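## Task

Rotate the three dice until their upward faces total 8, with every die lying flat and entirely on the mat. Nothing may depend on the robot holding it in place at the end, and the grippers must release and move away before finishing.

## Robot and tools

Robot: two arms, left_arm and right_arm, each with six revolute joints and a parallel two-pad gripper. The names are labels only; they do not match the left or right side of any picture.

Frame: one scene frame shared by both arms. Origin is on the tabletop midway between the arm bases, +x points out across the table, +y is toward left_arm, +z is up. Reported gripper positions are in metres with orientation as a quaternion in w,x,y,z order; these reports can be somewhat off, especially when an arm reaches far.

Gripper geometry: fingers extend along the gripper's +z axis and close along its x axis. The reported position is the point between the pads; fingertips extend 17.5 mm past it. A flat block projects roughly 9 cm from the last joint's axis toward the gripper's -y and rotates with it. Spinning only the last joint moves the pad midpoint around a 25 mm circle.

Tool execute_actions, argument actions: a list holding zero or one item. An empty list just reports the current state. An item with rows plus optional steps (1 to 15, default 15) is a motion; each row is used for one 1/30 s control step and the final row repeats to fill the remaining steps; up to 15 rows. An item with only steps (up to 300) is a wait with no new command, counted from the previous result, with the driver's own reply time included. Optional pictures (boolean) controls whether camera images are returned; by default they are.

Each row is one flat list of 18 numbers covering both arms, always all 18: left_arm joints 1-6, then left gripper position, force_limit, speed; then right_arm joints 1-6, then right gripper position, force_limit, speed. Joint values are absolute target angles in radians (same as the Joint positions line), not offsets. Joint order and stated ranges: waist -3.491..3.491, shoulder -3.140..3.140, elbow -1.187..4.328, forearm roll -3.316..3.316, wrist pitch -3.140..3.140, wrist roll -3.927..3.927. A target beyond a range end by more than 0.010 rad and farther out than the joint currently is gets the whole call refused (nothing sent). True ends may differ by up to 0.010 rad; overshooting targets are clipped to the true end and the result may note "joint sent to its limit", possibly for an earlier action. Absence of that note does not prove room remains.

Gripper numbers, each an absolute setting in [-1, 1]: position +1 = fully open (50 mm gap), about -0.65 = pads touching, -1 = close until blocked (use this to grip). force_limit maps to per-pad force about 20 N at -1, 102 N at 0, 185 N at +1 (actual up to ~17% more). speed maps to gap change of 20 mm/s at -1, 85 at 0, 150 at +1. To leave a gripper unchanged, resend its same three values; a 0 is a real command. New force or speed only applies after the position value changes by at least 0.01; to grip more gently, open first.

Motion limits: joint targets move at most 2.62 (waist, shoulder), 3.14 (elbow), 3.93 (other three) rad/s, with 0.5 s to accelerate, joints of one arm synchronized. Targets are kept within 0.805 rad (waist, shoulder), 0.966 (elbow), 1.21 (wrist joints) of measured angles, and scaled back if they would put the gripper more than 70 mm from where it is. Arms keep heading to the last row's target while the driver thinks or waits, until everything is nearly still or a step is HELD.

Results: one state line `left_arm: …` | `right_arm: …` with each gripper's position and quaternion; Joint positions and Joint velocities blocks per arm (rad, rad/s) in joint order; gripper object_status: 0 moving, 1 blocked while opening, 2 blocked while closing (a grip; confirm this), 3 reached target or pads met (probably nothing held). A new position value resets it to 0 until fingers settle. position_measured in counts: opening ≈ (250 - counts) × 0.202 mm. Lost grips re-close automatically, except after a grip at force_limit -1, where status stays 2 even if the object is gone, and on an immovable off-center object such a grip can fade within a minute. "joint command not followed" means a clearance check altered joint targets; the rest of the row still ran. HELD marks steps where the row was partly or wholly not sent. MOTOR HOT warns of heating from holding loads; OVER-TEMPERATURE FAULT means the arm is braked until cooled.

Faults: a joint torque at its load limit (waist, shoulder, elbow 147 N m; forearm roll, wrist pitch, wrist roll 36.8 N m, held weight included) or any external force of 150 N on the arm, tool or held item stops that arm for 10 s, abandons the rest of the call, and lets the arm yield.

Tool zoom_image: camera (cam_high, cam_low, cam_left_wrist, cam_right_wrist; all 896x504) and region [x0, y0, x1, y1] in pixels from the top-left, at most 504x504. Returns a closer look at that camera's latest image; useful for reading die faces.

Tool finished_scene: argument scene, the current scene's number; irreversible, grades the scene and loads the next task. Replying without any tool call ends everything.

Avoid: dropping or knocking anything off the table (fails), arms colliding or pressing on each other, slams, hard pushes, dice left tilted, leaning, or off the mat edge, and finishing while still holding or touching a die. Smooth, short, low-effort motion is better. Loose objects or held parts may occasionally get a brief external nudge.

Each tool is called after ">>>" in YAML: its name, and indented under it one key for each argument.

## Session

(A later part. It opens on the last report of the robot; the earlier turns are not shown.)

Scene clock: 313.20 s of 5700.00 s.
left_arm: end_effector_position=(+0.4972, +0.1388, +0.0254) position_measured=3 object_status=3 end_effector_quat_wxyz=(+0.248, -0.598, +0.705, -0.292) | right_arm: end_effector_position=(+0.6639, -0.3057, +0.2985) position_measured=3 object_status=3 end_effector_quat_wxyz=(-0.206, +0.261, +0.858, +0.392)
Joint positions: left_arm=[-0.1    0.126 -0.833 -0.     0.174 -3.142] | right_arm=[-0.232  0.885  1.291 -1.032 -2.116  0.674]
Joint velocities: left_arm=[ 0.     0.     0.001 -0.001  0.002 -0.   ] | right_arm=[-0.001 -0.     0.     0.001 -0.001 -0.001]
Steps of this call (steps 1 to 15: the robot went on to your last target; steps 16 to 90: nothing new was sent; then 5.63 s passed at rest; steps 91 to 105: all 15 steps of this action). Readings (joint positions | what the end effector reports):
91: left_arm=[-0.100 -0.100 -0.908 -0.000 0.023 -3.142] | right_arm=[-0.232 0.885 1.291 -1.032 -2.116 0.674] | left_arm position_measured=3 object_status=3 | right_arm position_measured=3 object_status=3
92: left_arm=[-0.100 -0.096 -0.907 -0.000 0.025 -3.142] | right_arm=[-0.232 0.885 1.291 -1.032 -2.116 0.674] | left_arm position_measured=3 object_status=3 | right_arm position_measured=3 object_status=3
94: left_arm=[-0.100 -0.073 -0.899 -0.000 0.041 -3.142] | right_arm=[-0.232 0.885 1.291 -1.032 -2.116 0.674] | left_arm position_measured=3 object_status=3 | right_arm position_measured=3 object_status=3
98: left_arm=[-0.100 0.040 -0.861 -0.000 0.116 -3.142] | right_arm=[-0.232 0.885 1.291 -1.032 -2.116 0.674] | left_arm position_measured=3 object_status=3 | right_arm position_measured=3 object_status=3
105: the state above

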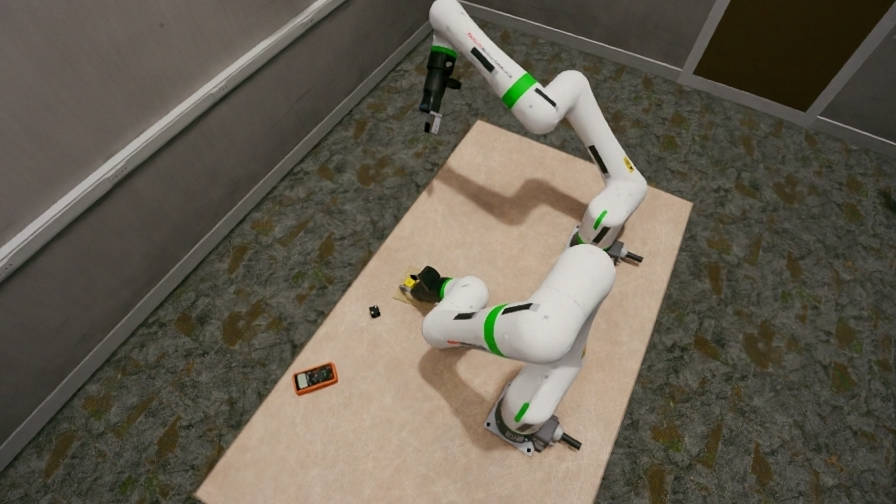

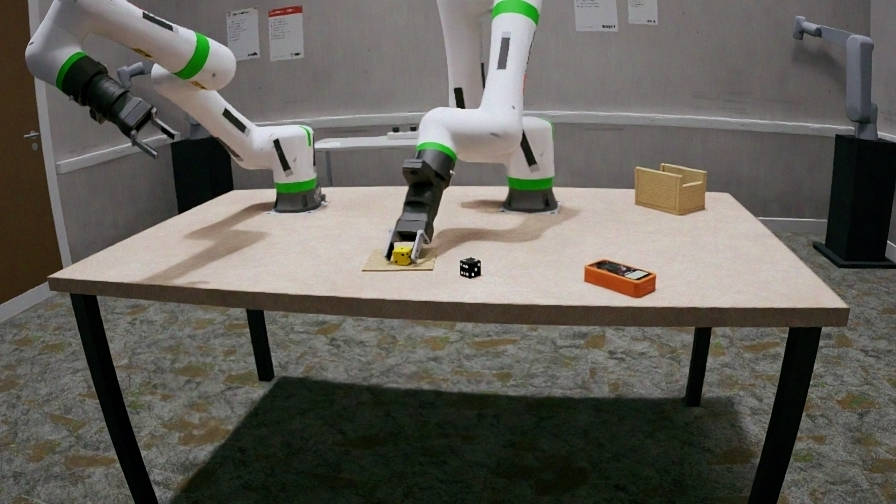

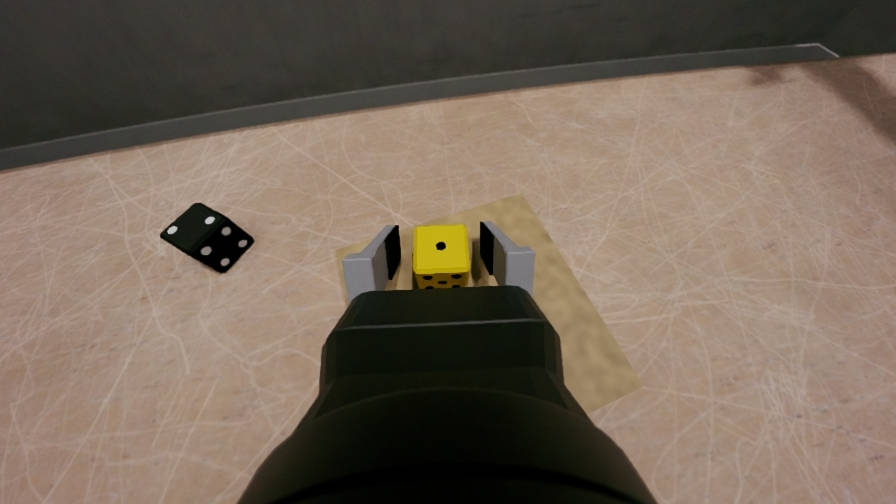

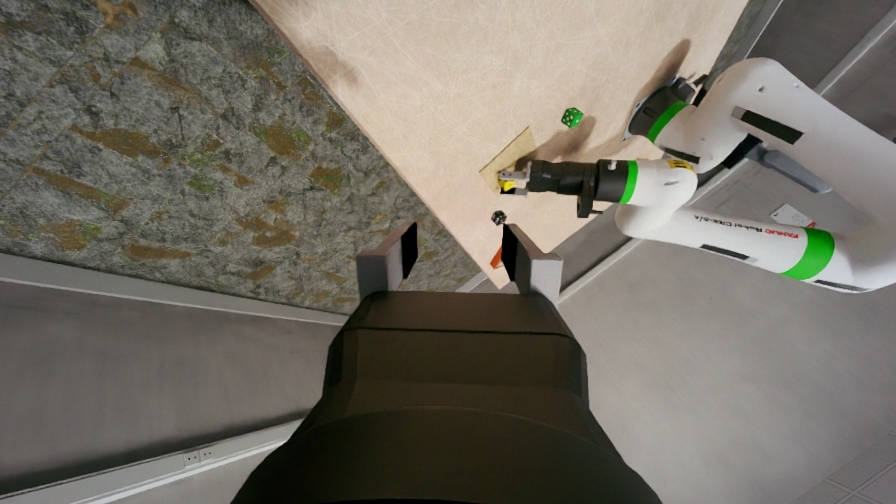

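>>> execute_actions:
  actions:
    - {"rows":[[-0.1,0.1267,-0.8325,0,0.1738,-3.1416,-1,-0.3,0,-0.232,0.885,1.291,-1.032,-2.116,0.674,1,0,0],[-0.1,0.1267,-0.8325,0,0.1738,-3.1416,-1,-0.3,0,-0.232,0.885,1.291,-1.032,-2.116,0.674,1,0,0],[-0.1,0.1267,-0.8325,0,0.1738,-3.1416,-1,-0.3,0,-0.232,0.885,1.291,-1.032,-2.116,0.674,1,0,0],[-0.1,0.1267,-0.8325,0,0.1738,-3.1416,-1,-0.3,0,-0.232,0.885,1.291,-1.032,-2.116,0.674,1,0,0],[-0.1,0.1267,-0.8325,0,0.1738,-3.1416,-1,-0.3,0,-0.232,0.885,1.291,-1.032,-2.116,0.674,1,0,0],[-0.1,0.1267,-0.8325,0,0.1738,-3.1416,-1,-0.3,0,-0.232,0.885,1.291,-1.032,-2.116,0.674,1,0,0],[-0.1,0.1267,-0.8325,0,0.1738,-3.1416,-1,-0.3,0,-0.232,0.885,1.291,-1.032,-2.116,0.674,1,0,0],[-0.1,0.1267,-0.8325,0,0.1738,-3.1416,-1,-0.3,0,-0.232,0.885,1.291,-1.032,-2.116,0.674,1,0,0],[-0.1,-0.035,-0.79,0,-0.03,-3.1416,-1,-0.3,0,-0.232,0.885,1.291,-1.032,-2.116,0.674,1,0,0]],"steps":15}
  pictures: false

>>> execute_actions:
  actions:
    - {"steps":6}
  pictures: false

>>> execute_actions:
  actions:
    - {"rows":[[-0.1,0.31,-0.045,0,-1.216,-3.1416,-1,-0.3,0,-0.232,0.885,1.291,-1.032,-2.116,0.674,1,0,0]]}
  pictures: false

>>> execute_actions:
  actions:
    - {"steps":10}
  pictures: false

>>> execute_actions:
  actions:
    - {"rows":[[-0.1,0.9767,0.7697,0,-2.149,-3.1416,-1,-0.3,0,-0.232,0.885,1.291,-1.032,-2.116,0.674,1,0,0]]}
  pictures: false

>>> execute_actions:
  actions:
    - {"steps":15}

Scene clock: 343.17 s of 5700.00 s.
left_arm: end_effector_position=(+0.4989, +0.1385, +0.0633) position_measured=107 object_status=2 end_effector_quat_wxyz=(+0.248, -0.597, +0.705, -0.292) | right_arm: end_effector_position=(+0.6639, -0.3057, +0.2985) position_measured=3 object_status=3 end_effector_quat_wxyz=(-0.206, +0.261, +0.858, +0.392)
Joint positions: left_arm=[-0.1    0.025 -0.806  0.     0.046 -3.142] | right_arm=[-0.232  0.885  1.291 -1.032 -2.116  0.674]
Joint velocities: left_arm=[ 0.    -0.774  0.209  0.005 -0.951 -0.001] | right_arm=[-0.    -0.002 -0.    -0.001 -0.     0.001]
Steps of this call (steps 1 to 15: the robot went on to your last target; steps 16 to 90: nothing new was sent; then 26.47 s passed at rest; steps 91 to 105: all 15 steps of this action). Readings (joint positions | what the end effector reports):
91: left_arm=[-0.100 0.127 -0.832 0.000 0.174 -3.142] | right_arm=[-0.232 0.885 1.291 -1.032 -2.116 0.674] | left_arm position_measured=10 object_status=0 | right_arm position_measured=3 object_status=3
92: left_arm=[-0.100 0.127 -0.832 0.000 0.174 -3.142] | right_arm=[-0.232 0.885 1.291 -1.032 -2.116 0.674] | left_arm position_measured=24 object_status=0 | right_arm position_measured=3 object_status=3
94: left_arm=[-0.100 0.127 -0.832 0.000 0.174 -3.142] | right_arm=[-0.232 0.885 1.291 -1.032 -2.116 0.674] | left_arm position_measured=52 object_status=0 | right_arm position_measured=3 object_status=3
98: left_arm=[-0.100 0.127 -0.832 0.000 0.174 -3.142] | right_arm=[-0.232 0.885 1.291 -1.032 -2.116 0.674] | left_arm position_measured=107 object_status=0 | right_arm position_measured=3 object_status=3
105: the state above

Scene clock: 343.37 s of 5700.00 s.
left_arm: end_effector_position=(+0.4975, +0.1387, +0.0859) position_measured=107 object_status=2 end_effector_quat_wxyz=(+0.248, -0.598, +0.705, -0.292) | right_arm: end_effector_position=(+0.6639, -0.3057, +0.2985) position_measured=3 object_status=3 end_effector_quat_wxyz=(-0.206, +0.261, +0.858, +0.392)
Joint positions: left_arm=[-0.1   -0.035 -0.79   0.    -0.03  -3.142] | right_arm=[-0.232  0.885  1.291 -1.032 -2.116  0.674]
Joint velocities: left_arm=[ 0.     0.    -0.001  0.    -0.002  0.001] | right_arm=[ 0.001  0.001 -0.001  0.001 -0.     0.   ]
Steps of this call (steps 1 to 6: the robot went on to your last target). Readings (joint positions | what the end effector reports):
1: left_arm=[-0.100 0.001 -0.799 0.000 0.016 -3.142] | right_arm=[-0.232 0.885 1.291 -1.032 -2.116 0.674] | left_arm position_measured=107 object_status=2 | right_arm position_measured=3 object_status=3
2: left_arm=[-0.100 -0.016 -0.795 0.000 -0.006 -3.142] | right_arm=[-0.232 0.885 1.291 -1.032 -2.116 0.674] | left_arm position_measured=107 object_status=2 | right_arm position_measured=3 object_status=3
4: left_arm=[-0.100 -0.034 -0.790 0.000 -0.028 -3.142] | right_arm=[-0.232 0.885 1.291 -1.032 -2.116 0.674] | left_arm position_measured=107 object_status=2 | right_arm position_measured=3 object_status=3
6: the state above

Scene clock: 343.87 s of 5700.00 s.
left_arm: end_effector_position=(+0.5165, +0.1355, +0.0745) position_measured=107 object_status=2 end_effector_quat_wxyz=(+0.080, -0.642, +0.757, -0.094) | right_arm: end_effector_position=(+0.6639, -0.3057, +0.2985) position_measured=3 object_status=3 end_effector_quat_wxyz=(-0.206, +0.261, +0.858, +0.392)
Joint positions: left_arm=[-0.1    0.203 -0.282  0.    -0.838 -3.142] | right_arm=[-0.232  0.885  1.291 -1.032 -2.116  0.674]
Joint velocities: left_arm=[ 0.     0.681  1.501  0.001 -2.383  0.   ] | right_arm=[-0.002 -0.    -0.001 -0.     0.001 -0.001]
Steps of this call (steps 1 to 15: all 15 steps of this action). Readings (joint positions | what the end effector reports):
1: left_arm=[-0.100 -0.035 -0.790 0.000 -0.030 -3.142] | right_arm=[-0.232 0.885 1.291 -1.032 -2.116 0.674] | left_arm position_measured=107 object_status=2 | right_arm position_measured=3 object_status=3
2: left_arm=[-0.100 -0.033 -0.787 0.000 -0.036 -3.142] | right_arm=[-0.232 0.885 1.291 -1.032 -2.116 0.674] | left_arm position_measured=107 object_status=2 | right_arm position_measured=3 object_status=3
4: left_arm=[-0.100 -0.022 -0.764 0.000 -0.071 -3.142] | right_arm=[-0.232 0.885 1.291 -1.032 -2.116 0.674] | left_arm position_measured=107 object_status=2 | right_arm position_measured=3 object_status=3
8: left_arm=[-0.100 0.031 -0.654 0.000 -0.247 -3.142] | right_arm=[-0.232 0.885 1.291 -1.032 -2.116 0.674] | left_arm position_measured=107 object_status=2 | right_arm position_measured=3 object_status=3
15: the state above

Scene clock: 344.20 s of 5700.00 s.
left_arm: end_effector_position=(+0.5021, +0.1380, +0.0979) position_measured=107 object_status=2 end_effector_quat_wxyz=(+0.000, -0.647, +0.763, -0.000) | right_arm: end_effector_position=(+0.6639, -0.3057, +0.2985) position_measured=3 object_status=3 end_effector_quat_wxyz=(-0.206, +0.261, +0.858, +0.392)
Joint positions: left_arm=[-0.1    0.31  -0.045 -0.    -1.216 -3.142] | right_arm=[-0.232  0.885  1.291 -1.032 -2.116  0.674]
Joint velocities: left_arm=[-0.     0.004  0.002 -0.001 -0.013  0.001] | right_arm=[-0.002 -0.    -0.001  0.001 -0.    -0.001]
Steps of this call (steps 1 to 10: the robot went on to your last target). Readings (joint positions | what the end effector reports):
1: left_arm=[-0.100 0.224 -0.234 0.000 -0.915 -3.142] | right_arm=[-0.232 0.885 1.291 -1.032 -2.116 0.674] | left_arm position_measured=107 object_status=2 | right_arm position_measured=3 object_status=3
2: left_arm=[-0.100 0.244 -0.191 0.000 -0.983 -3.142] | right_arm=[-0.232 0.885 1.291 -1.032 -2.116 0.674] | left_arm position_measured=107 object_status=2 | right_arm position_measured=3 object_status=3
4: left_arm=[-0.100 0.275 -0.122 0.000 -1.093 -3.142] | right_arm=[-0.232 0.885 1.291 -1.032 -2.116 0.674] | left_arm position_measured=107 object_status=2 | right_arm position_measured=3 object_status=3
8: left_arm=[-0.100 0.308 -0.050 0.000 -1.207 -3.142] | right_arm=[-0.232 0.885 1.291 -1.032 -2.116 0.674] | left_arm position_measured=107 object_status=2 | right_arm position_measured=3 object_status=3
10: the state above

Scene clock: 344.70 s of 5700.00 s.
left_arm: end_effector_position=(+0.5017, +0.1380, +0.0769) position_measured=107 object_status=2 end_effector_quat_wxyz=(-0.188, -0.619, +0.730, +0.222) | right_arm: end_effector_position=(+0.6639, -0.3057, +0.2985) position_measured=3 object_status=3 end_effector_quat_wxyz=(-0.206, +0.261, +0.858, +0.392)
Joint positions: left_arm=[-0.1    0.812  0.568 -0.    -1.918 -3.142] | right_arm=[-0.232  0.885  1.291 -1.032 -2.116  0.674]
Joint velocities: left_arm=[ 0.001  1.277  1.563  0.    -1.782  0.001] | right_arm=[-0.    -0.    -0.    -0.001  0.001 -0.   ]
Steps of this call (steps 1 to 15: all 15 steps of this action). Readings (joint positions | what the end effector reports):
1: left_arm=[-0.100 0.310 -0.045 -0.000 -1.216 -3.142] | right_arm=[-0.232 0.885 1.291 -1.032 -2.116 0.674] | left_arm position_measured=107 object_status=2 | right_arm position_measured=3 object_status=3
2: left_arm=[-0.100 0.313 -0.041 -0.000 -1.221 -3.142] | right_arm=[-0.232 0.885 1.291 -1.032 -2.116 0.674] | left_arm position_measured=107 object_status=2 | right_arm position_measured=3 object_status=3
4: left_arm=[-0.100 0.337 -0.012 -0.000 -1.254 -3.142] | right_arm=[-0.232 0.885 1.291 -1.032 -2.116 0.674] | left_arm position_measured=107 object_status=2 | right_arm position_measured=3 object_status=3
8: left_arm=[-0.100 0.452 0.128 -0.000 -1.415 -3.142] | right_arm=[-0.232 0.885 1.291 -1.032 -2.116 0.674] | left_arm position_measured=107 object_status=2 | right_arm position_measured=3 object_status=3
15: the state above

Scene clock: 345.20 s of 5700.00 s.
left_arm: end_effector_position=(+0.4954, +0.1391, +0.0765) position_measured=107 object_status=2 end_effector_quat_wxyz=(-0.247, -0.598, +0.705, +0.292) | right_arm: end_effector_position=(+0.6639, -0.3057, +0.2985) position_measured=3 object_status=3 end_effector_quat_wxyz=(-0.206, +0.261, +0.858, +0.392)
Joint positions: left_arm=[-0.1    0.977  0.77  -0.    -2.149 -3.142] | right_arm=[-0.232  0.885  1.291 -1.032 -2.116  0.674]
Joint velocities: left_arm=[ 0.     0.001 -0.    -0.001 -0.001 -0.   ] | right_arm=[-0.001 -0.001  0.002 -0.     0.001  0.   ]
Steps of this call (steps 1 to 15: the robot went on to your last target). Readings (joint positions | what the end effector reports):
1: left_arm=[-0.100 0.853 0.618 -0.000 -1.975 -3.142] | right_arm=[-0.232 0.885 1.291 -1.032 -2.116 0.674] | left_arm position_measured=107 object_status=2 | right_arm position_measured=3 object_status=3
2: left_arm=[-0.100 0.887 0.660 -0.000 -2.023 -3.142] | right_arm=[-0.232 0.885 1.291 -1.032 -2.116 0.674] | left_arm position_measured=107 object_status=2 | right_arm position_measured=3 object_status=3
4: left_arm=[-0.100 0.939 0.724 -0.000 -2.096 -3.142] | right_arm=[-0.232 0.885 1.291 -1.032 -2.116 0.674] | left_arm position_measured=107 object_status=2 | right_arm position_measured=3 object_status=3
8: left_arm=[-0.100 0.976 0.769 -0.000 -2.148 -3.142] | right_arm=[-0.232 0.885 1.291 -1.032 -2.116 0.674] | left_arm position_measured=107 object_status=2 | right_arm position_measured=3 object_status=3
15: the state above

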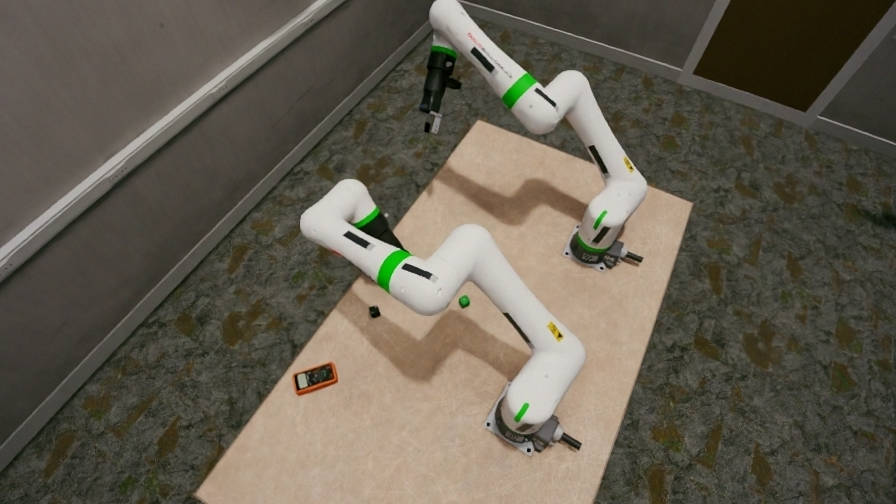

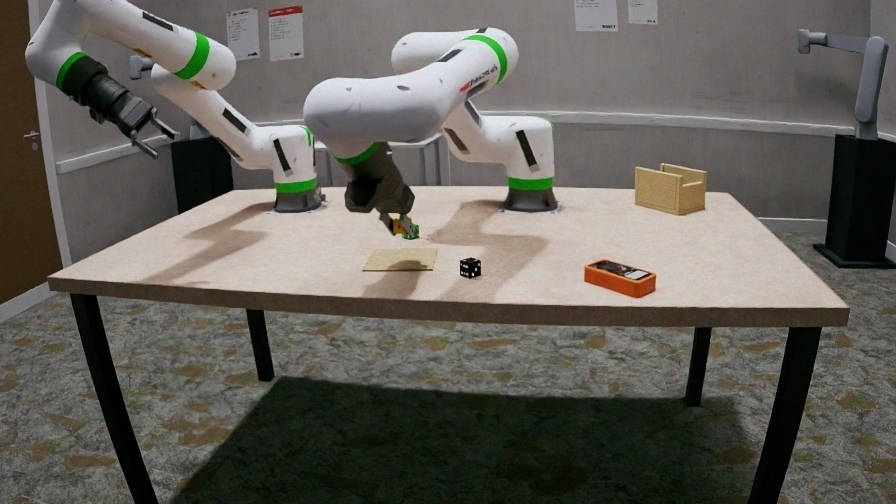

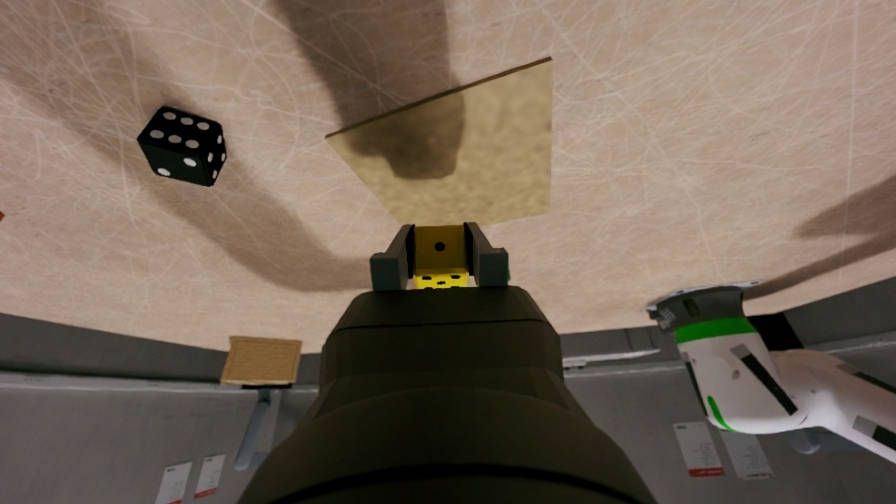

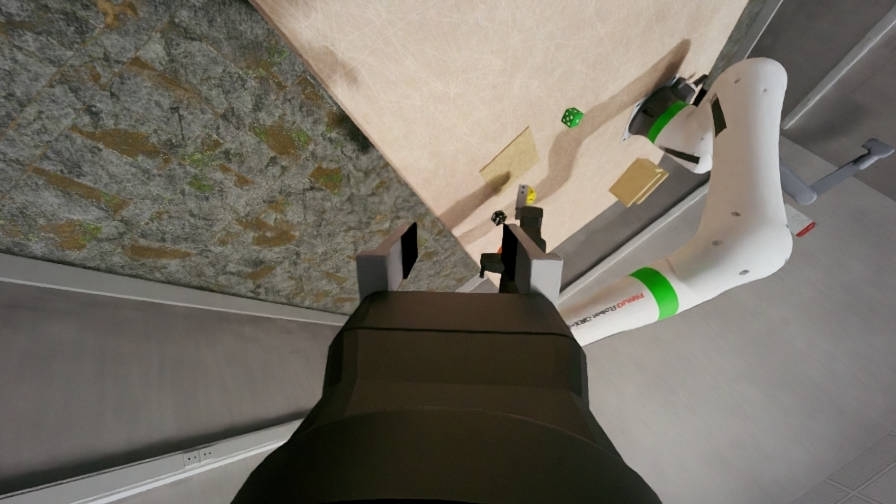

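>>> execute_actions:
  actions:
    - {"rows":[[-0.1,1.0149,0.7284,0,-2.0697,-3.1416,-1,-0.3,0,-0.232,0.885,1.291,-1.032,-2.116,0.674,1,0,0]],"steps":12}

>>> zoom_image:
  camera: "cam_low"
  region: [340, 200, 460, 285]

Scene clock: 351.30 s of 5700.00 s.
left_arm: end_effector_position=(+0.4955, +0.1391, +0.0302) position_measured=107 object_status=2 end_effector_quat_wxyz=(-0.248, -0.598, +0.705, +0.292) | right_arm: end_effector_position=(+0.6639, -0.3057, +0.2985) position_measured=3 object_status=3 end_effector_quat_wxyz=(-0.206, +0.261, +0.858, +0.392)
Joint positions: left_arm=[-0.1    1.015  0.728  0.    -2.07  -3.142] | right_arm=[-0.232  0.885  1.291 -1.032 -2.116  0.674]
Joint velocities: left_arm=[-0.     0.     0.002 -0.     0.002  0.001] | right_arm=[ 0.    -0.001  0.001  0.     0.    -0.001]
Steps of this call (steps 1 to 15: the robot went on to your last target; steps 16 to 90: nothing new was sent; then 2.70 s passed at rest; steps 91 to 102: all 12 steps of this action). Readings (joint positions | what the end effector reports):
91: left_arm=[-0.100 0.977 0.770 0.000 -2.149 -3.142] | right_arm=[-0.232 0.885 1.291 -1.032 -2.116 0.674] | left_arm position_measured=107 object_status=2 | right_arm position_measured=3 object_status=3
92: left_arm=[-0.100 0.979 0.768 0.000 -2.144 -3.142] | right_arm=[-0.232 0.885 1.291 -1.032 -2.116 0.674] | left_arm position_measured=107 object_status=2 | right_arm position_measured=3 object_status=3
94: left_arm=[-0.100 0.996 0.750 0.000 -2.109 -3.142] | right_arm=[-0.232 0.885 1.291 -1.032 -2.116 0.674] | left_arm position_measured=107 object_status=2 | right_arm position_measured=3 object_status=3
98: left_arm=[-0.100 1.015 0.728 0.000 -2.070 -3.142] | right_arm=[-0.232 0.885 1.291 -1.032 -2.116 0.674] | left_arm position_measured=107 object_status=2 | right_arm position_measured=3 object_status=3
102: the state above

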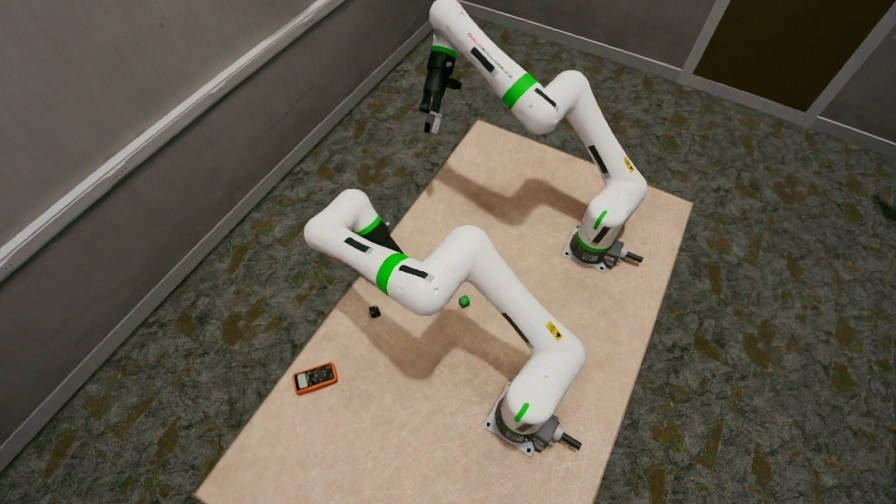

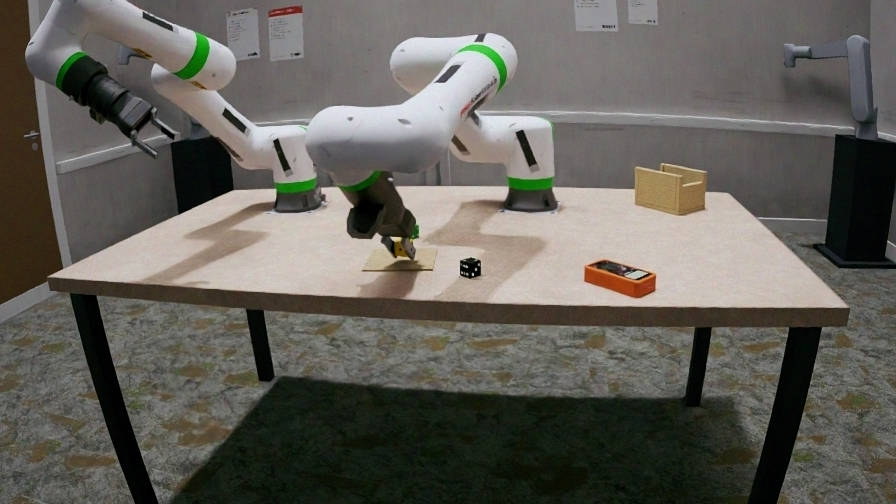

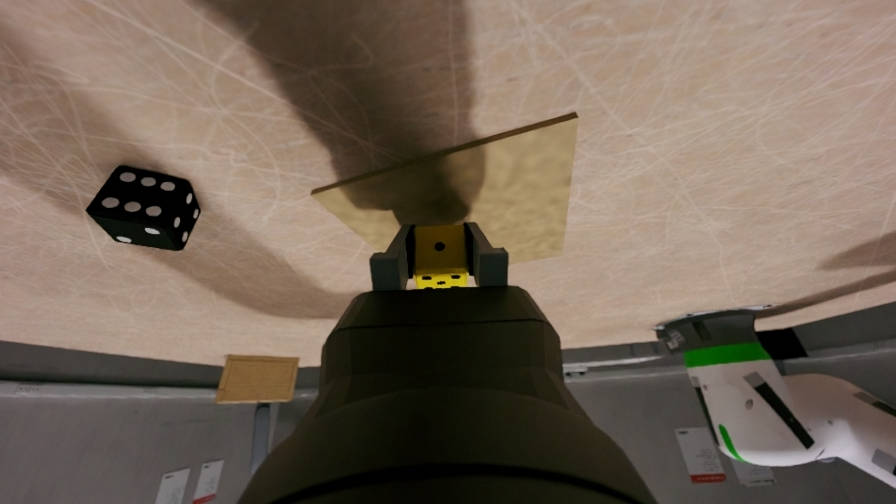

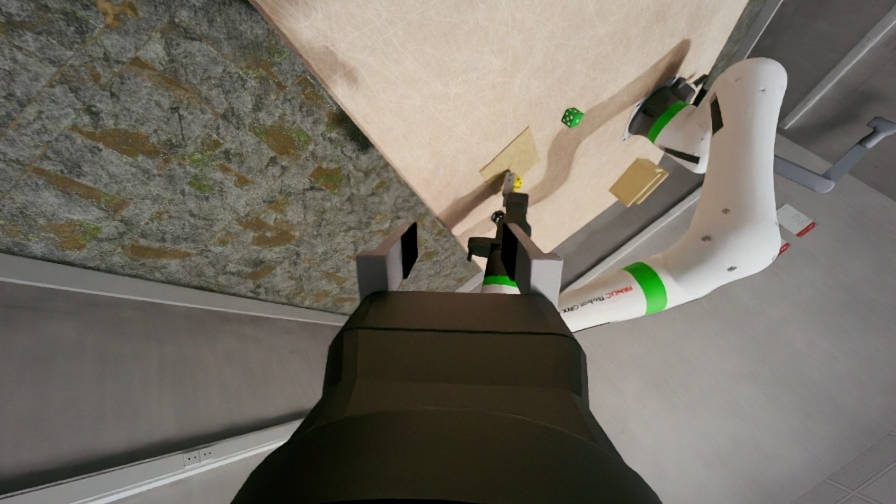

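Region (340, 200, 460, 285) of cam_low's 896x504 image, scaled by 4.200, with more detail than that image has; it fills the top 357 rows of this view, and the rest is white.

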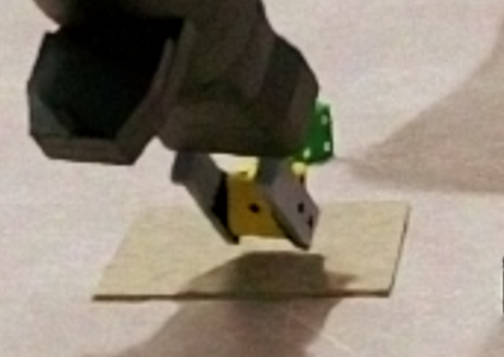

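>>> execute_actions:
  actions:
    - {"rows":[[-0.1,1.0186,0.7244,0,-2.0619,-3.1416,-1,-0.3,0,-0.232,0.885,1.291,-1.032,-2.116,0.674,1,0,0],[-0.1,1.0186,0.7244,0,-2.0619,-3.1416,-1,-0.3,0,-0.232,0.885,1.291,-1.032,-2.116,0.674,1,0,0],[-0.1,1.0186,0.7244,0,-2.0619,-3.1416,-1,-0.3,0,-0.232,0.885,1.291,-1.032,-2.116,0.674,1,0,0],[-0.1,1.0186,0.7244,0,-2.0619,-3.1416,-1,-0.3,0,-0.232,0.885,1.291,-1.032,-2.116,0.674,1,0,0],[-0.1,1.0186,0.7244,0,-2.0619,-3.1416,-1,-0.3,0,-0.232,0.885,1.291,-1.032,-2.116,0.674,1,0,0],[-0.1,1.0186,0.7244,0,-2.0619,-3.1416,-1,-0.3,0,-0.232,0.885,1.291,-1.032,-2.116,0.674,1,0,0],[-0.1,1.0186,0.7244,0,-2.0619,-3.1416,1,-0.3,0,-0.232,0.885,1.291,-1.032,-2.116,0.674,1,0,0]]}
  pictures: false

>>> execute_actions:
  actions:
    - {"rows":[[-0.1,0.95,0.80,0,-2.206,-3.1416,1,-0.3,0,-0.232,0.885,1.291,-1.032,-2.116,0.674,1,0,0]]}

Scene clock: 368.37 s of 5700.00 s.
left_arm: end_effector_position=(+0.4954, +0.1391, +0.0257) position_measured=3 object_status=0 end_effector_quat_wxyz=(-0.247, -0.598, +0.705, +0.292) | right_arm: end_effector_position=(+0.6639, -0.3057, +0.2985) position_measured=3 object_status=3 end_effector_quat_wxyz=(-0.206, +0.261, +0.858, +0.392)
Joint positions: left_arm=[-0.1    1.019  0.724 -0.    -2.062 -3.142] | right_arm=[-0.232  0.885  1.291 -1.032 -2.116  0.674]
Joint velocities: left_arm=[ 0.     0.     0.    -0.    -0.001 -0.   ] | right_arm=[ 0.001  0.001  0.001  0.    -0.001  0.002]
Steps of this call (steps 1 to 15: the robot went on to your last target; steps 16 to 90: nothing new was sent; then 13.57 s passed at rest; steps 91 to 105: all 15 steps of this action). Readings (joint positions | what the end effector reports):
91: left_arm=[-0.100 1.015 0.728 0.000 -2.069 -3.142] | right_arm=[-0.232 0.885 1.291 -1.032 -2.116 0.674] | left_arm position_measured=107 object_status=2 | right_arm position_measured=3 object_status=3
92: left_arm=[-0.100 1.016 0.727 0.000 -2.066 -3.142] | right_arm=[-0.232 0.885 1.291 -1.032 -2.116 0.674] | left_arm position_measured=107 object_status=2 | right_arm position_measured=3 object_status=3
94: left_arm=[-0.100 1.018 0.724 -0.000 -2.062 -3.142] | right_arm=[-0.232 0.885 1.291 -1.032 -2.116 0.674] | left_arm position_measured=107 object_status=2 | right_arm position_measured=3 object_status=3
98: left_arm=[-0.100 1.018 0.724 -0.000 -2.062 -3.142] | right_arm=[-0.232 0.885 1.291 -1.032 -2.116 0.674] | left_arm position_measured=86 object_status=0 | right_arm position_measured=3 object_status=3
105: the state above

Scene clock: 368.87 s of 5700.00 s.
left_arm: end_effector_position=(+0.4935, +0.1394, +0.1095) position_measured=3 object_status=3 end_effector_quat_wxyz=(-0.247, -0.598, +0.705, +0.292) | right_arm: end_effector_position=(+0.6639, -0.3057, +0.2985) position_measured=3 object_status=3 end_effector_quat_wxyz=(-0.206, +0.261, +0.858, +0.392)
Joint positions: left_arm=[-0.1    0.95   0.8    0.    -2.206 -3.142] | right_arm=[-0.232  0.885  1.291 -1.032 -2.116  0.674]
Joint velocities: left_arm=[-0.     0.    -0.002 -0.003 -0.    -0.   ] | right_arm=[ 0.001 -0.    -0.001  0.    -0.    -0.001]
Steps of this call (steps 1 to 15: all 15 steps of this action). Readings (joint positions | what the end effector reports):
1: left_arm=[-0.100 1.019 0.724 -0.000 -2.062 -3.142] | right_arm=[-0.232 0.885 1.291 -1.032 -2.116 0.674] | left_arm position_measured=3 object_status=0 | right_arm position_measured=3 object_status=3
2: left_arm=[-0.100 1.017 0.726 -0.000 -2.067 -3.142] | right_arm=[-0.232 0.885 1.291 -1.032 -2.116 0.674] | left_arm position_measured=3 object_status=0 | right_arm position_measured=3 object_status=3
4: left_arm=[-0.100 0.999 0.745 -0.000 -2.103 -3.142] | right_arm=[-0.232 0.885 1.291 -1.032 -2.116 0.674] | left_arm position_measured=3 object_status=0 | right_arm position_measured=3 object_status=3
8: left_arm=[-0.100 0.953 0.796 0.000 -2.198 -3.142] | right_arm=[-0.232 0.885 1.291 -1.032 -2.116 0.674] | left_arm position_measured=3 object_status=3 | right_arm position_measured=3 object_status=3
15: the state above

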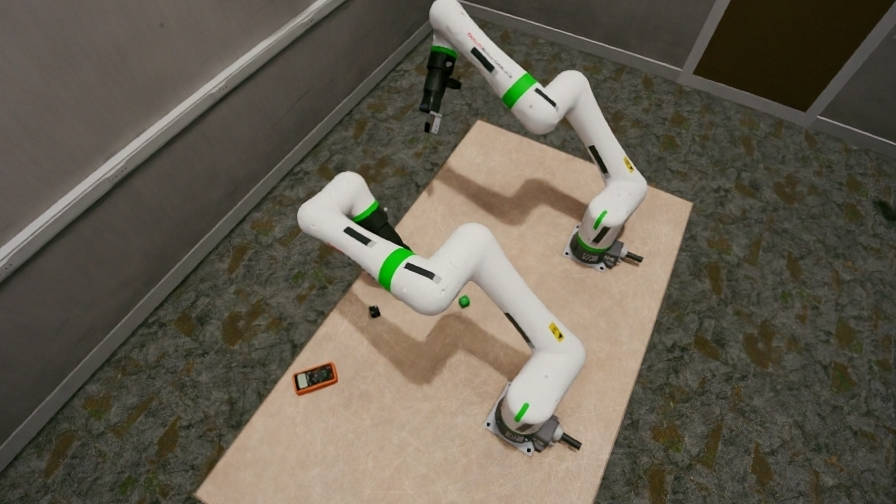

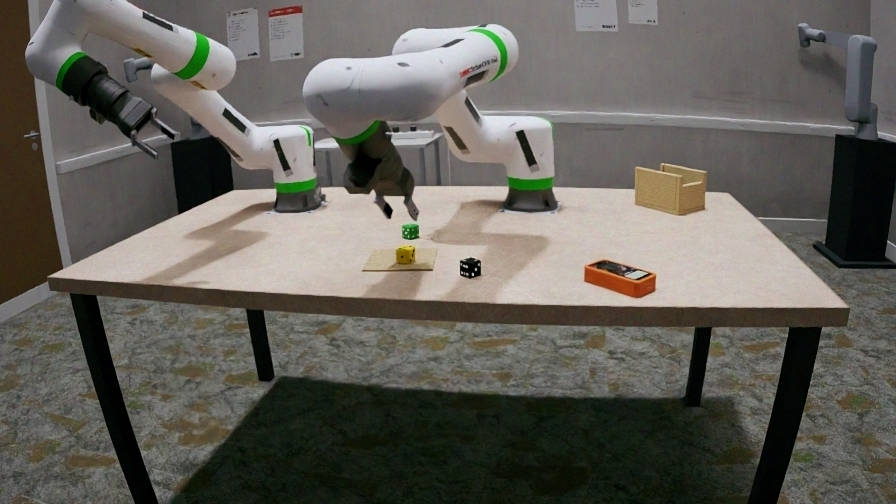

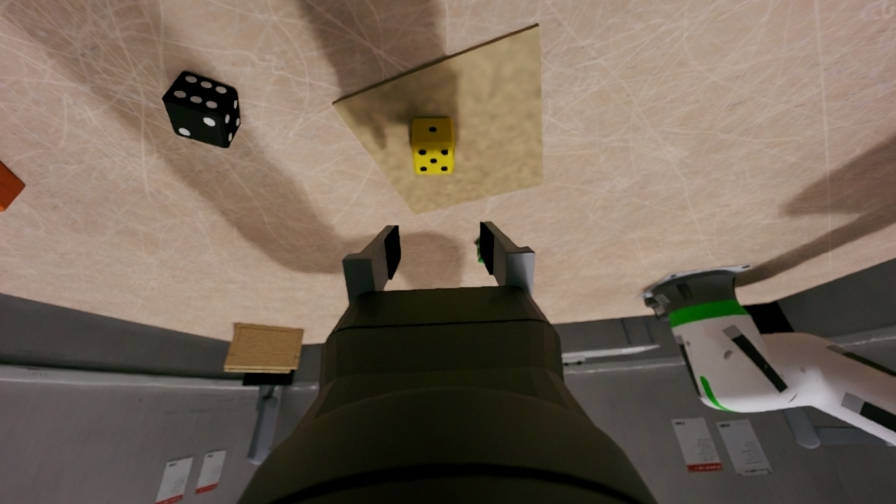

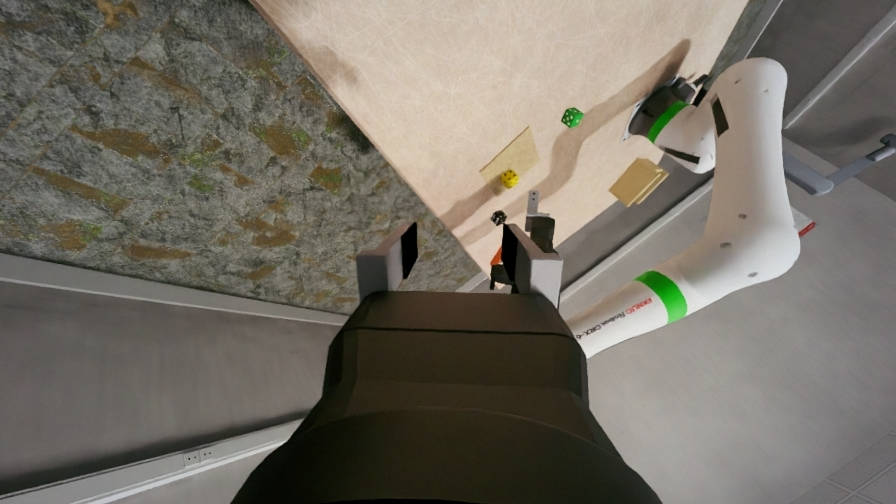

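>>> execute_actions:
  actions:
    - {"rows":[[-0.1,0.28,-0.02,0,-1.27,-3.1416,1,-0.3,0,-0.232,0.885,1.291,-1.032,-2.116,0.674,1,0,0]]}
  pictures: false

>>> execute_actions:
  actions:
    - {"steps":10}
  pictures: false

>>> execute_actions:
  actions:
    - {"rows":[[-0.322,0.0306,-0.437,0,-1.103,-1.621,1,-0.3,0,-0.232,0.885,1.291,-1.032,-2.116,0.674,1,0,0]]}
  pictures: false

>>> execute_actions:
  actions:
    - {"steps":18}

Scene clock: 391.53 s of 5700.00 s.
left_arm: end_effector_position=(+0.5023, +0.1380, +0.1166) position_measured=3 object_status=3 end_effector_quat_wxyz=(-0.063, -0.644, +0.759, +0.075) | right_arm: end_effector_position=(+0.6639, -0.3057, +0.2985) position_measured=3 object_status=3 end_effector_quat_wxyz=(-0.206, +0.261, +0.858, +0.392)
Joint positions: left_arm=[-0.1    0.447  0.185 -0.    -1.504 -3.142] | right_arm=[-0.232  0.885  1.291 -1.032 -2.116  0.674]
Joint velocities: left_arm=[ 0.    -1.286 -1.579  0.001  1.793  0.   ] | right_arm=[ 0.    -0.     0.001 -0.    -0.001  0.001]
Steps of this call (steps 1 to 15: the robot went on to your last target; steps 16 to 90: nothing new was sent; then 19.17 s passed at rest; steps 91 to 105: all 15 steps of this action). Readings (joint positions | what the end effector reports):
91: left_arm=[-0.100 0.950 0.800 -0.000 -2.206 -3.142] | right_arm=[-0.232 0.885 1.291 -1.032 -2.116 0.674] | left_arm position_measured=3 object_status=3 | right_arm position_measured=3 object_status=3
92: left_arm=[-0.100 0.947 0.796 -0.000 -2.202 -3.142] | right_arm=[-0.232 0.885 1.291 -1.032 -2.116 0.674] | left_arm position_measured=3 object_status=3 | right_arm position_measured=3 object_status=3
94: left_arm=[-0.100 0.923 0.768 -0.000 -2.169 -3.142] | right_arm=[-0.232 0.885 1.291 -1.032 -2.116 0.674] | left_arm position_measured=3 object_status=3 | right_arm position_measured=3 object_status=3
98: left_arm=[-0.100 0.808 0.627 -0.000 -2.008 -3.142] | right_arm=[-0.232 0.885 1.291 -1.032 -2.116 0.674] | left_arm position_measured=3 object_status=3 | right_arm position_measured=3 object_status=3
105: the state above

Scene clock: 391.87 s of 5700.00 s.
left_arm: end_effector_position=(+0.4984, +0.1386, +0.1239) position_measured=3 object_status=3 end_effector_quat_wxyz=(+0.000, -0.647, +0.763, -0.000) | right_arm: end_effector_position=(+0.6639, -0.3057, +0.2985) position_measured=3 object_status=3 end_effector_quat_wxyz=(-0.206, +0.261, +0.858, +0.392)
Joint positions: left_arm=[-0.1    0.28  -0.02  -0.    -1.27  -3.142] | right_arm=[-0.232  0.885  1.291 -1.032 -2.116  0.674]
Joint velocities: left_arm=[ 0.    -0.001 -0.     0.001  0.001 -0.   ] | right_arm=[-0.     0.    -0.     0.002  0.    -0.001]
Steps of this call (steps 1 to 10: the robot went on to your last target). Readings (joint positions | what the end effector reports):
1: left_arm=[-0.100 0.407 0.135 -0.000 -1.447 -3.142] | right_arm=[-0.232 0.885 1.291 -1.032 -2.116 0.674] | left_arm position_measured=3 object_status=3 | right_arm position_measured=3 object_status=3
2: left_arm=[-0.100 0.372 0.092 -0.000 -1.398 -3.142] | right_arm=[-0.232 0.885 1.291 -1.032 -2.116 0.674] | left_arm position_measured=3 object_status=3 | right_arm position_measured=3 object_status=3
4: left_arm=[-0.100 0.319 0.027 -0.000 -1.324 -3.142] | right_arm=[-0.232 0.885 1.291 -1.032 -2.116 0.674] | left_arm position_measured=3 object_status=3 | right_arm position_measured=3 object_status=3
8: left_arm=[-0.100 0.280 -0.020 -0.000 -1.271 -3.142] | right_arm=[-0.232 0.885 1.291 -1.032 -2.116 0.674] | left_arm position_measured=3 object_status=3 | right_arm position_measured=3 object_status=3
10: the state above

Scene clock: 392.37 s of 5700.00 s.
left_arm: end_effector_position=(+0.4043, +0.1156, +0.0996) position_measured=3 object_status=3 end_effector_quat_wxyz=(-0.000, +0.852, -0.524, +0.000) | right_arm: end_effector_position=(+0.6639, -0.3057, +0.2985) position_measured=3 object_status=3 end_effector_quat_wxyz=(-0.206, +0.261, +0.858, +0.392)
Joint positions: left_arm=[-0.217  0.148 -0.241 -0.    -1.182 -2.391] | right_arm=[-0.232  0.885  1.291 -1.032 -2.116  0.674]
Joint velocities: left_arm=[-0.313 -0.351 -0.586 -0.001  0.235  2.288] | right_arm=[ 0.002 -0.    -0.001 -0.     0.    -0.   ]
Steps of this call (steps 1 to 15: all 15 steps of this action). Readings (joint positions | what the end effector reports):
1: left_arm=[-0.100 0.280 -0.020 -0.000 -1.270 -3.141] | right_arm=[-0.232 0.885 1.291 -1.032 -2.116 0.674] | left_arm position_measured=3 object_status=3 | right_arm position_measured=3 object_status=3
2: left_arm=[-0.101 0.279 -0.022 -0.000 -1.269 -3.136] | right_arm=[-0.232 0.885 1.291 -1.032 -2.116 0.674] | left_arm position_measured=3 object_status=3 | right_arm position_measured=3 object_status=3
4: left_arm=[-0.107 0.272 -0.034 -0.000 -1.264 -3.100] | right_arm=[-0.232 0.885 1.291 -1.032 -2.116 0.674] | left_arm position_measured=3 object_status=3 | right_arm position_measured=3 object_status=3
8: left_arm=[-0.139 0.236 -0.094 -0.000 -1.240 -2.925] | right_arm=[-0.232 0.885 1.291 -1.032 -2.116 0.674] | left_arm position_measured=3 object_status=3 | right_arm position_measured=3 object_status=3
15: the state above

Scene clock: 392.97 s of 5700.00 s.
left_arm: end_effector_position=(+0.3065, +0.1095, +0.0730) position_measured=3 object_status=3 end_effector_quat_wxyz=(+0.000, +0.976, -0.216, +0.000) | right_arm: end_effector_position=(+0.6639, -0.3057, +0.2985) position_measured=3 object_status=3 end_effector_quat_wxyz=(-0.206, +0.261, +0.858, +0.392)
Joint positions: left_arm=[-0.322  0.031 -0.437 -0.    -1.103 -1.621] | right_arm=[-0.232  0.885  1.291 -1.032 -2.116  0.674]
Joint velocities: left_arm=[-0.001 -0.    -0.001  0.     0.001  0.001] | right_arm=[ 0.    -0.     0.     0.001 -0.    -0.002]
Steps of this call (steps 1 to 18: the robot went on to your last target). Readings (joint positions | what the end effector reports):
1: left_arm=[-0.228 0.136 -0.260 -0.000 -1.174 -2.314] | right_arm=[-0.232 0.885 1.291 -1.032 -2.116 0.674] | left_arm position_measured=3 object_status=3 | right_arm position_measured=3 object_status=3
2: left_arm=[-0.238 0.124 -0.280 -0.000 -1.166 -2.236] | right_arm=[-0.232 0.885 1.291 -1.032 -2.116 0.674] | left_arm position_measured=3 object_status=3 | right_arm position_measured=3 object_status=3
4: left_arm=[-0.259 0.101 -0.319 -0.000 -1.150 -2.084] | right_arm=[-0.232 0.885 1.291 -1.032 -2.116 0.674] | left_arm position_measured=3 object_status=3 | right_arm position_measured=3 object_status=3
8: left_arm=[-0.297 0.059 -0.390 -0.000 -1.122 -1.807] | right_arm=[-0.232 0.885 1.291 -1.032 -2.116 0.674] | left_arm position_measured=3 object_status=3 | right_arm position_measured=3 object_status=3
18: the state above

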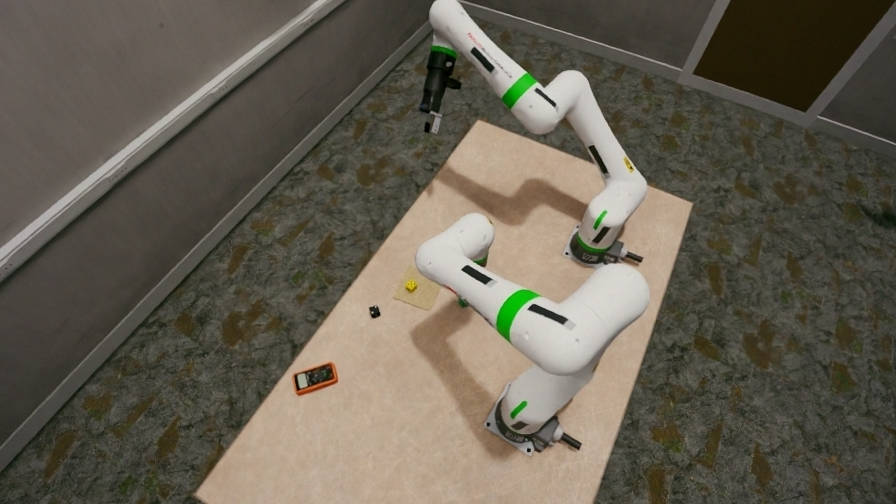

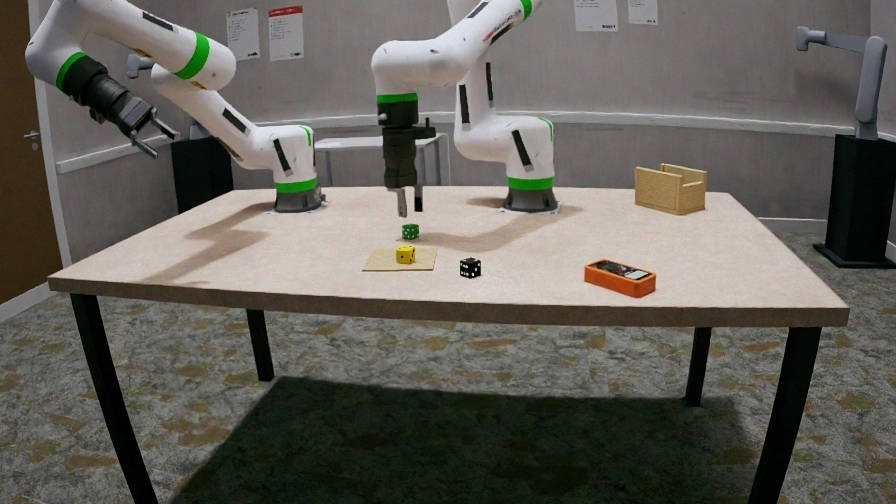

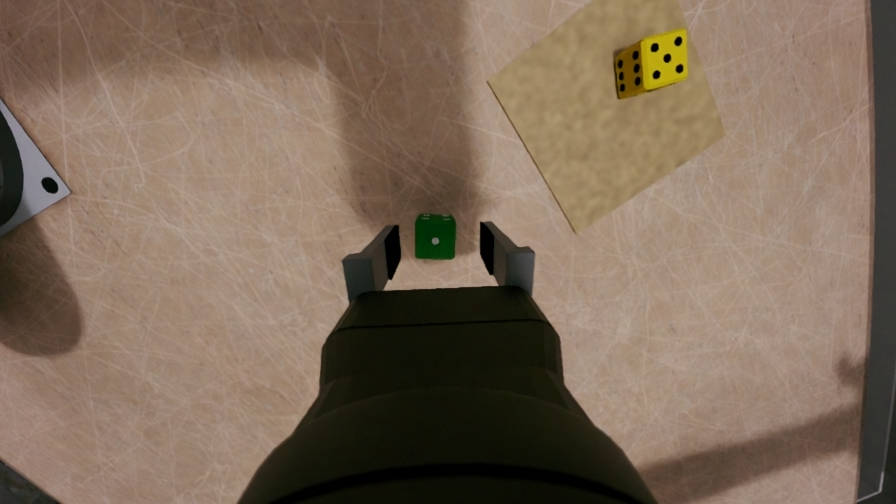

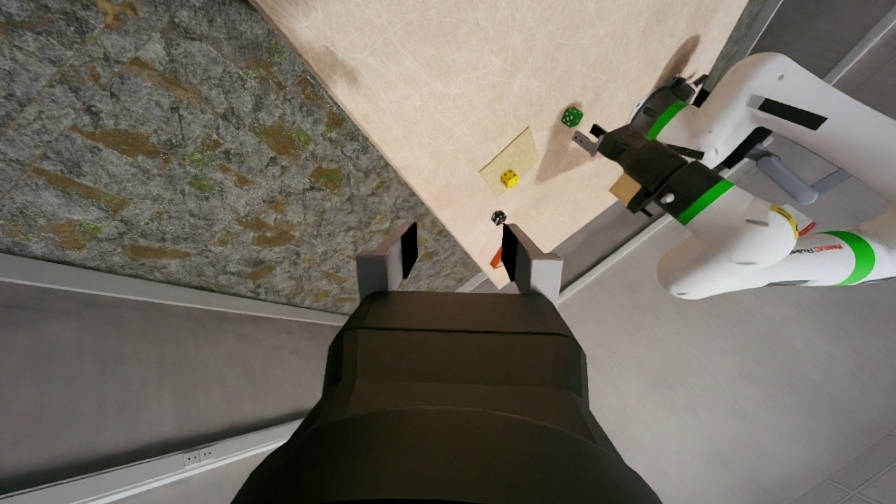

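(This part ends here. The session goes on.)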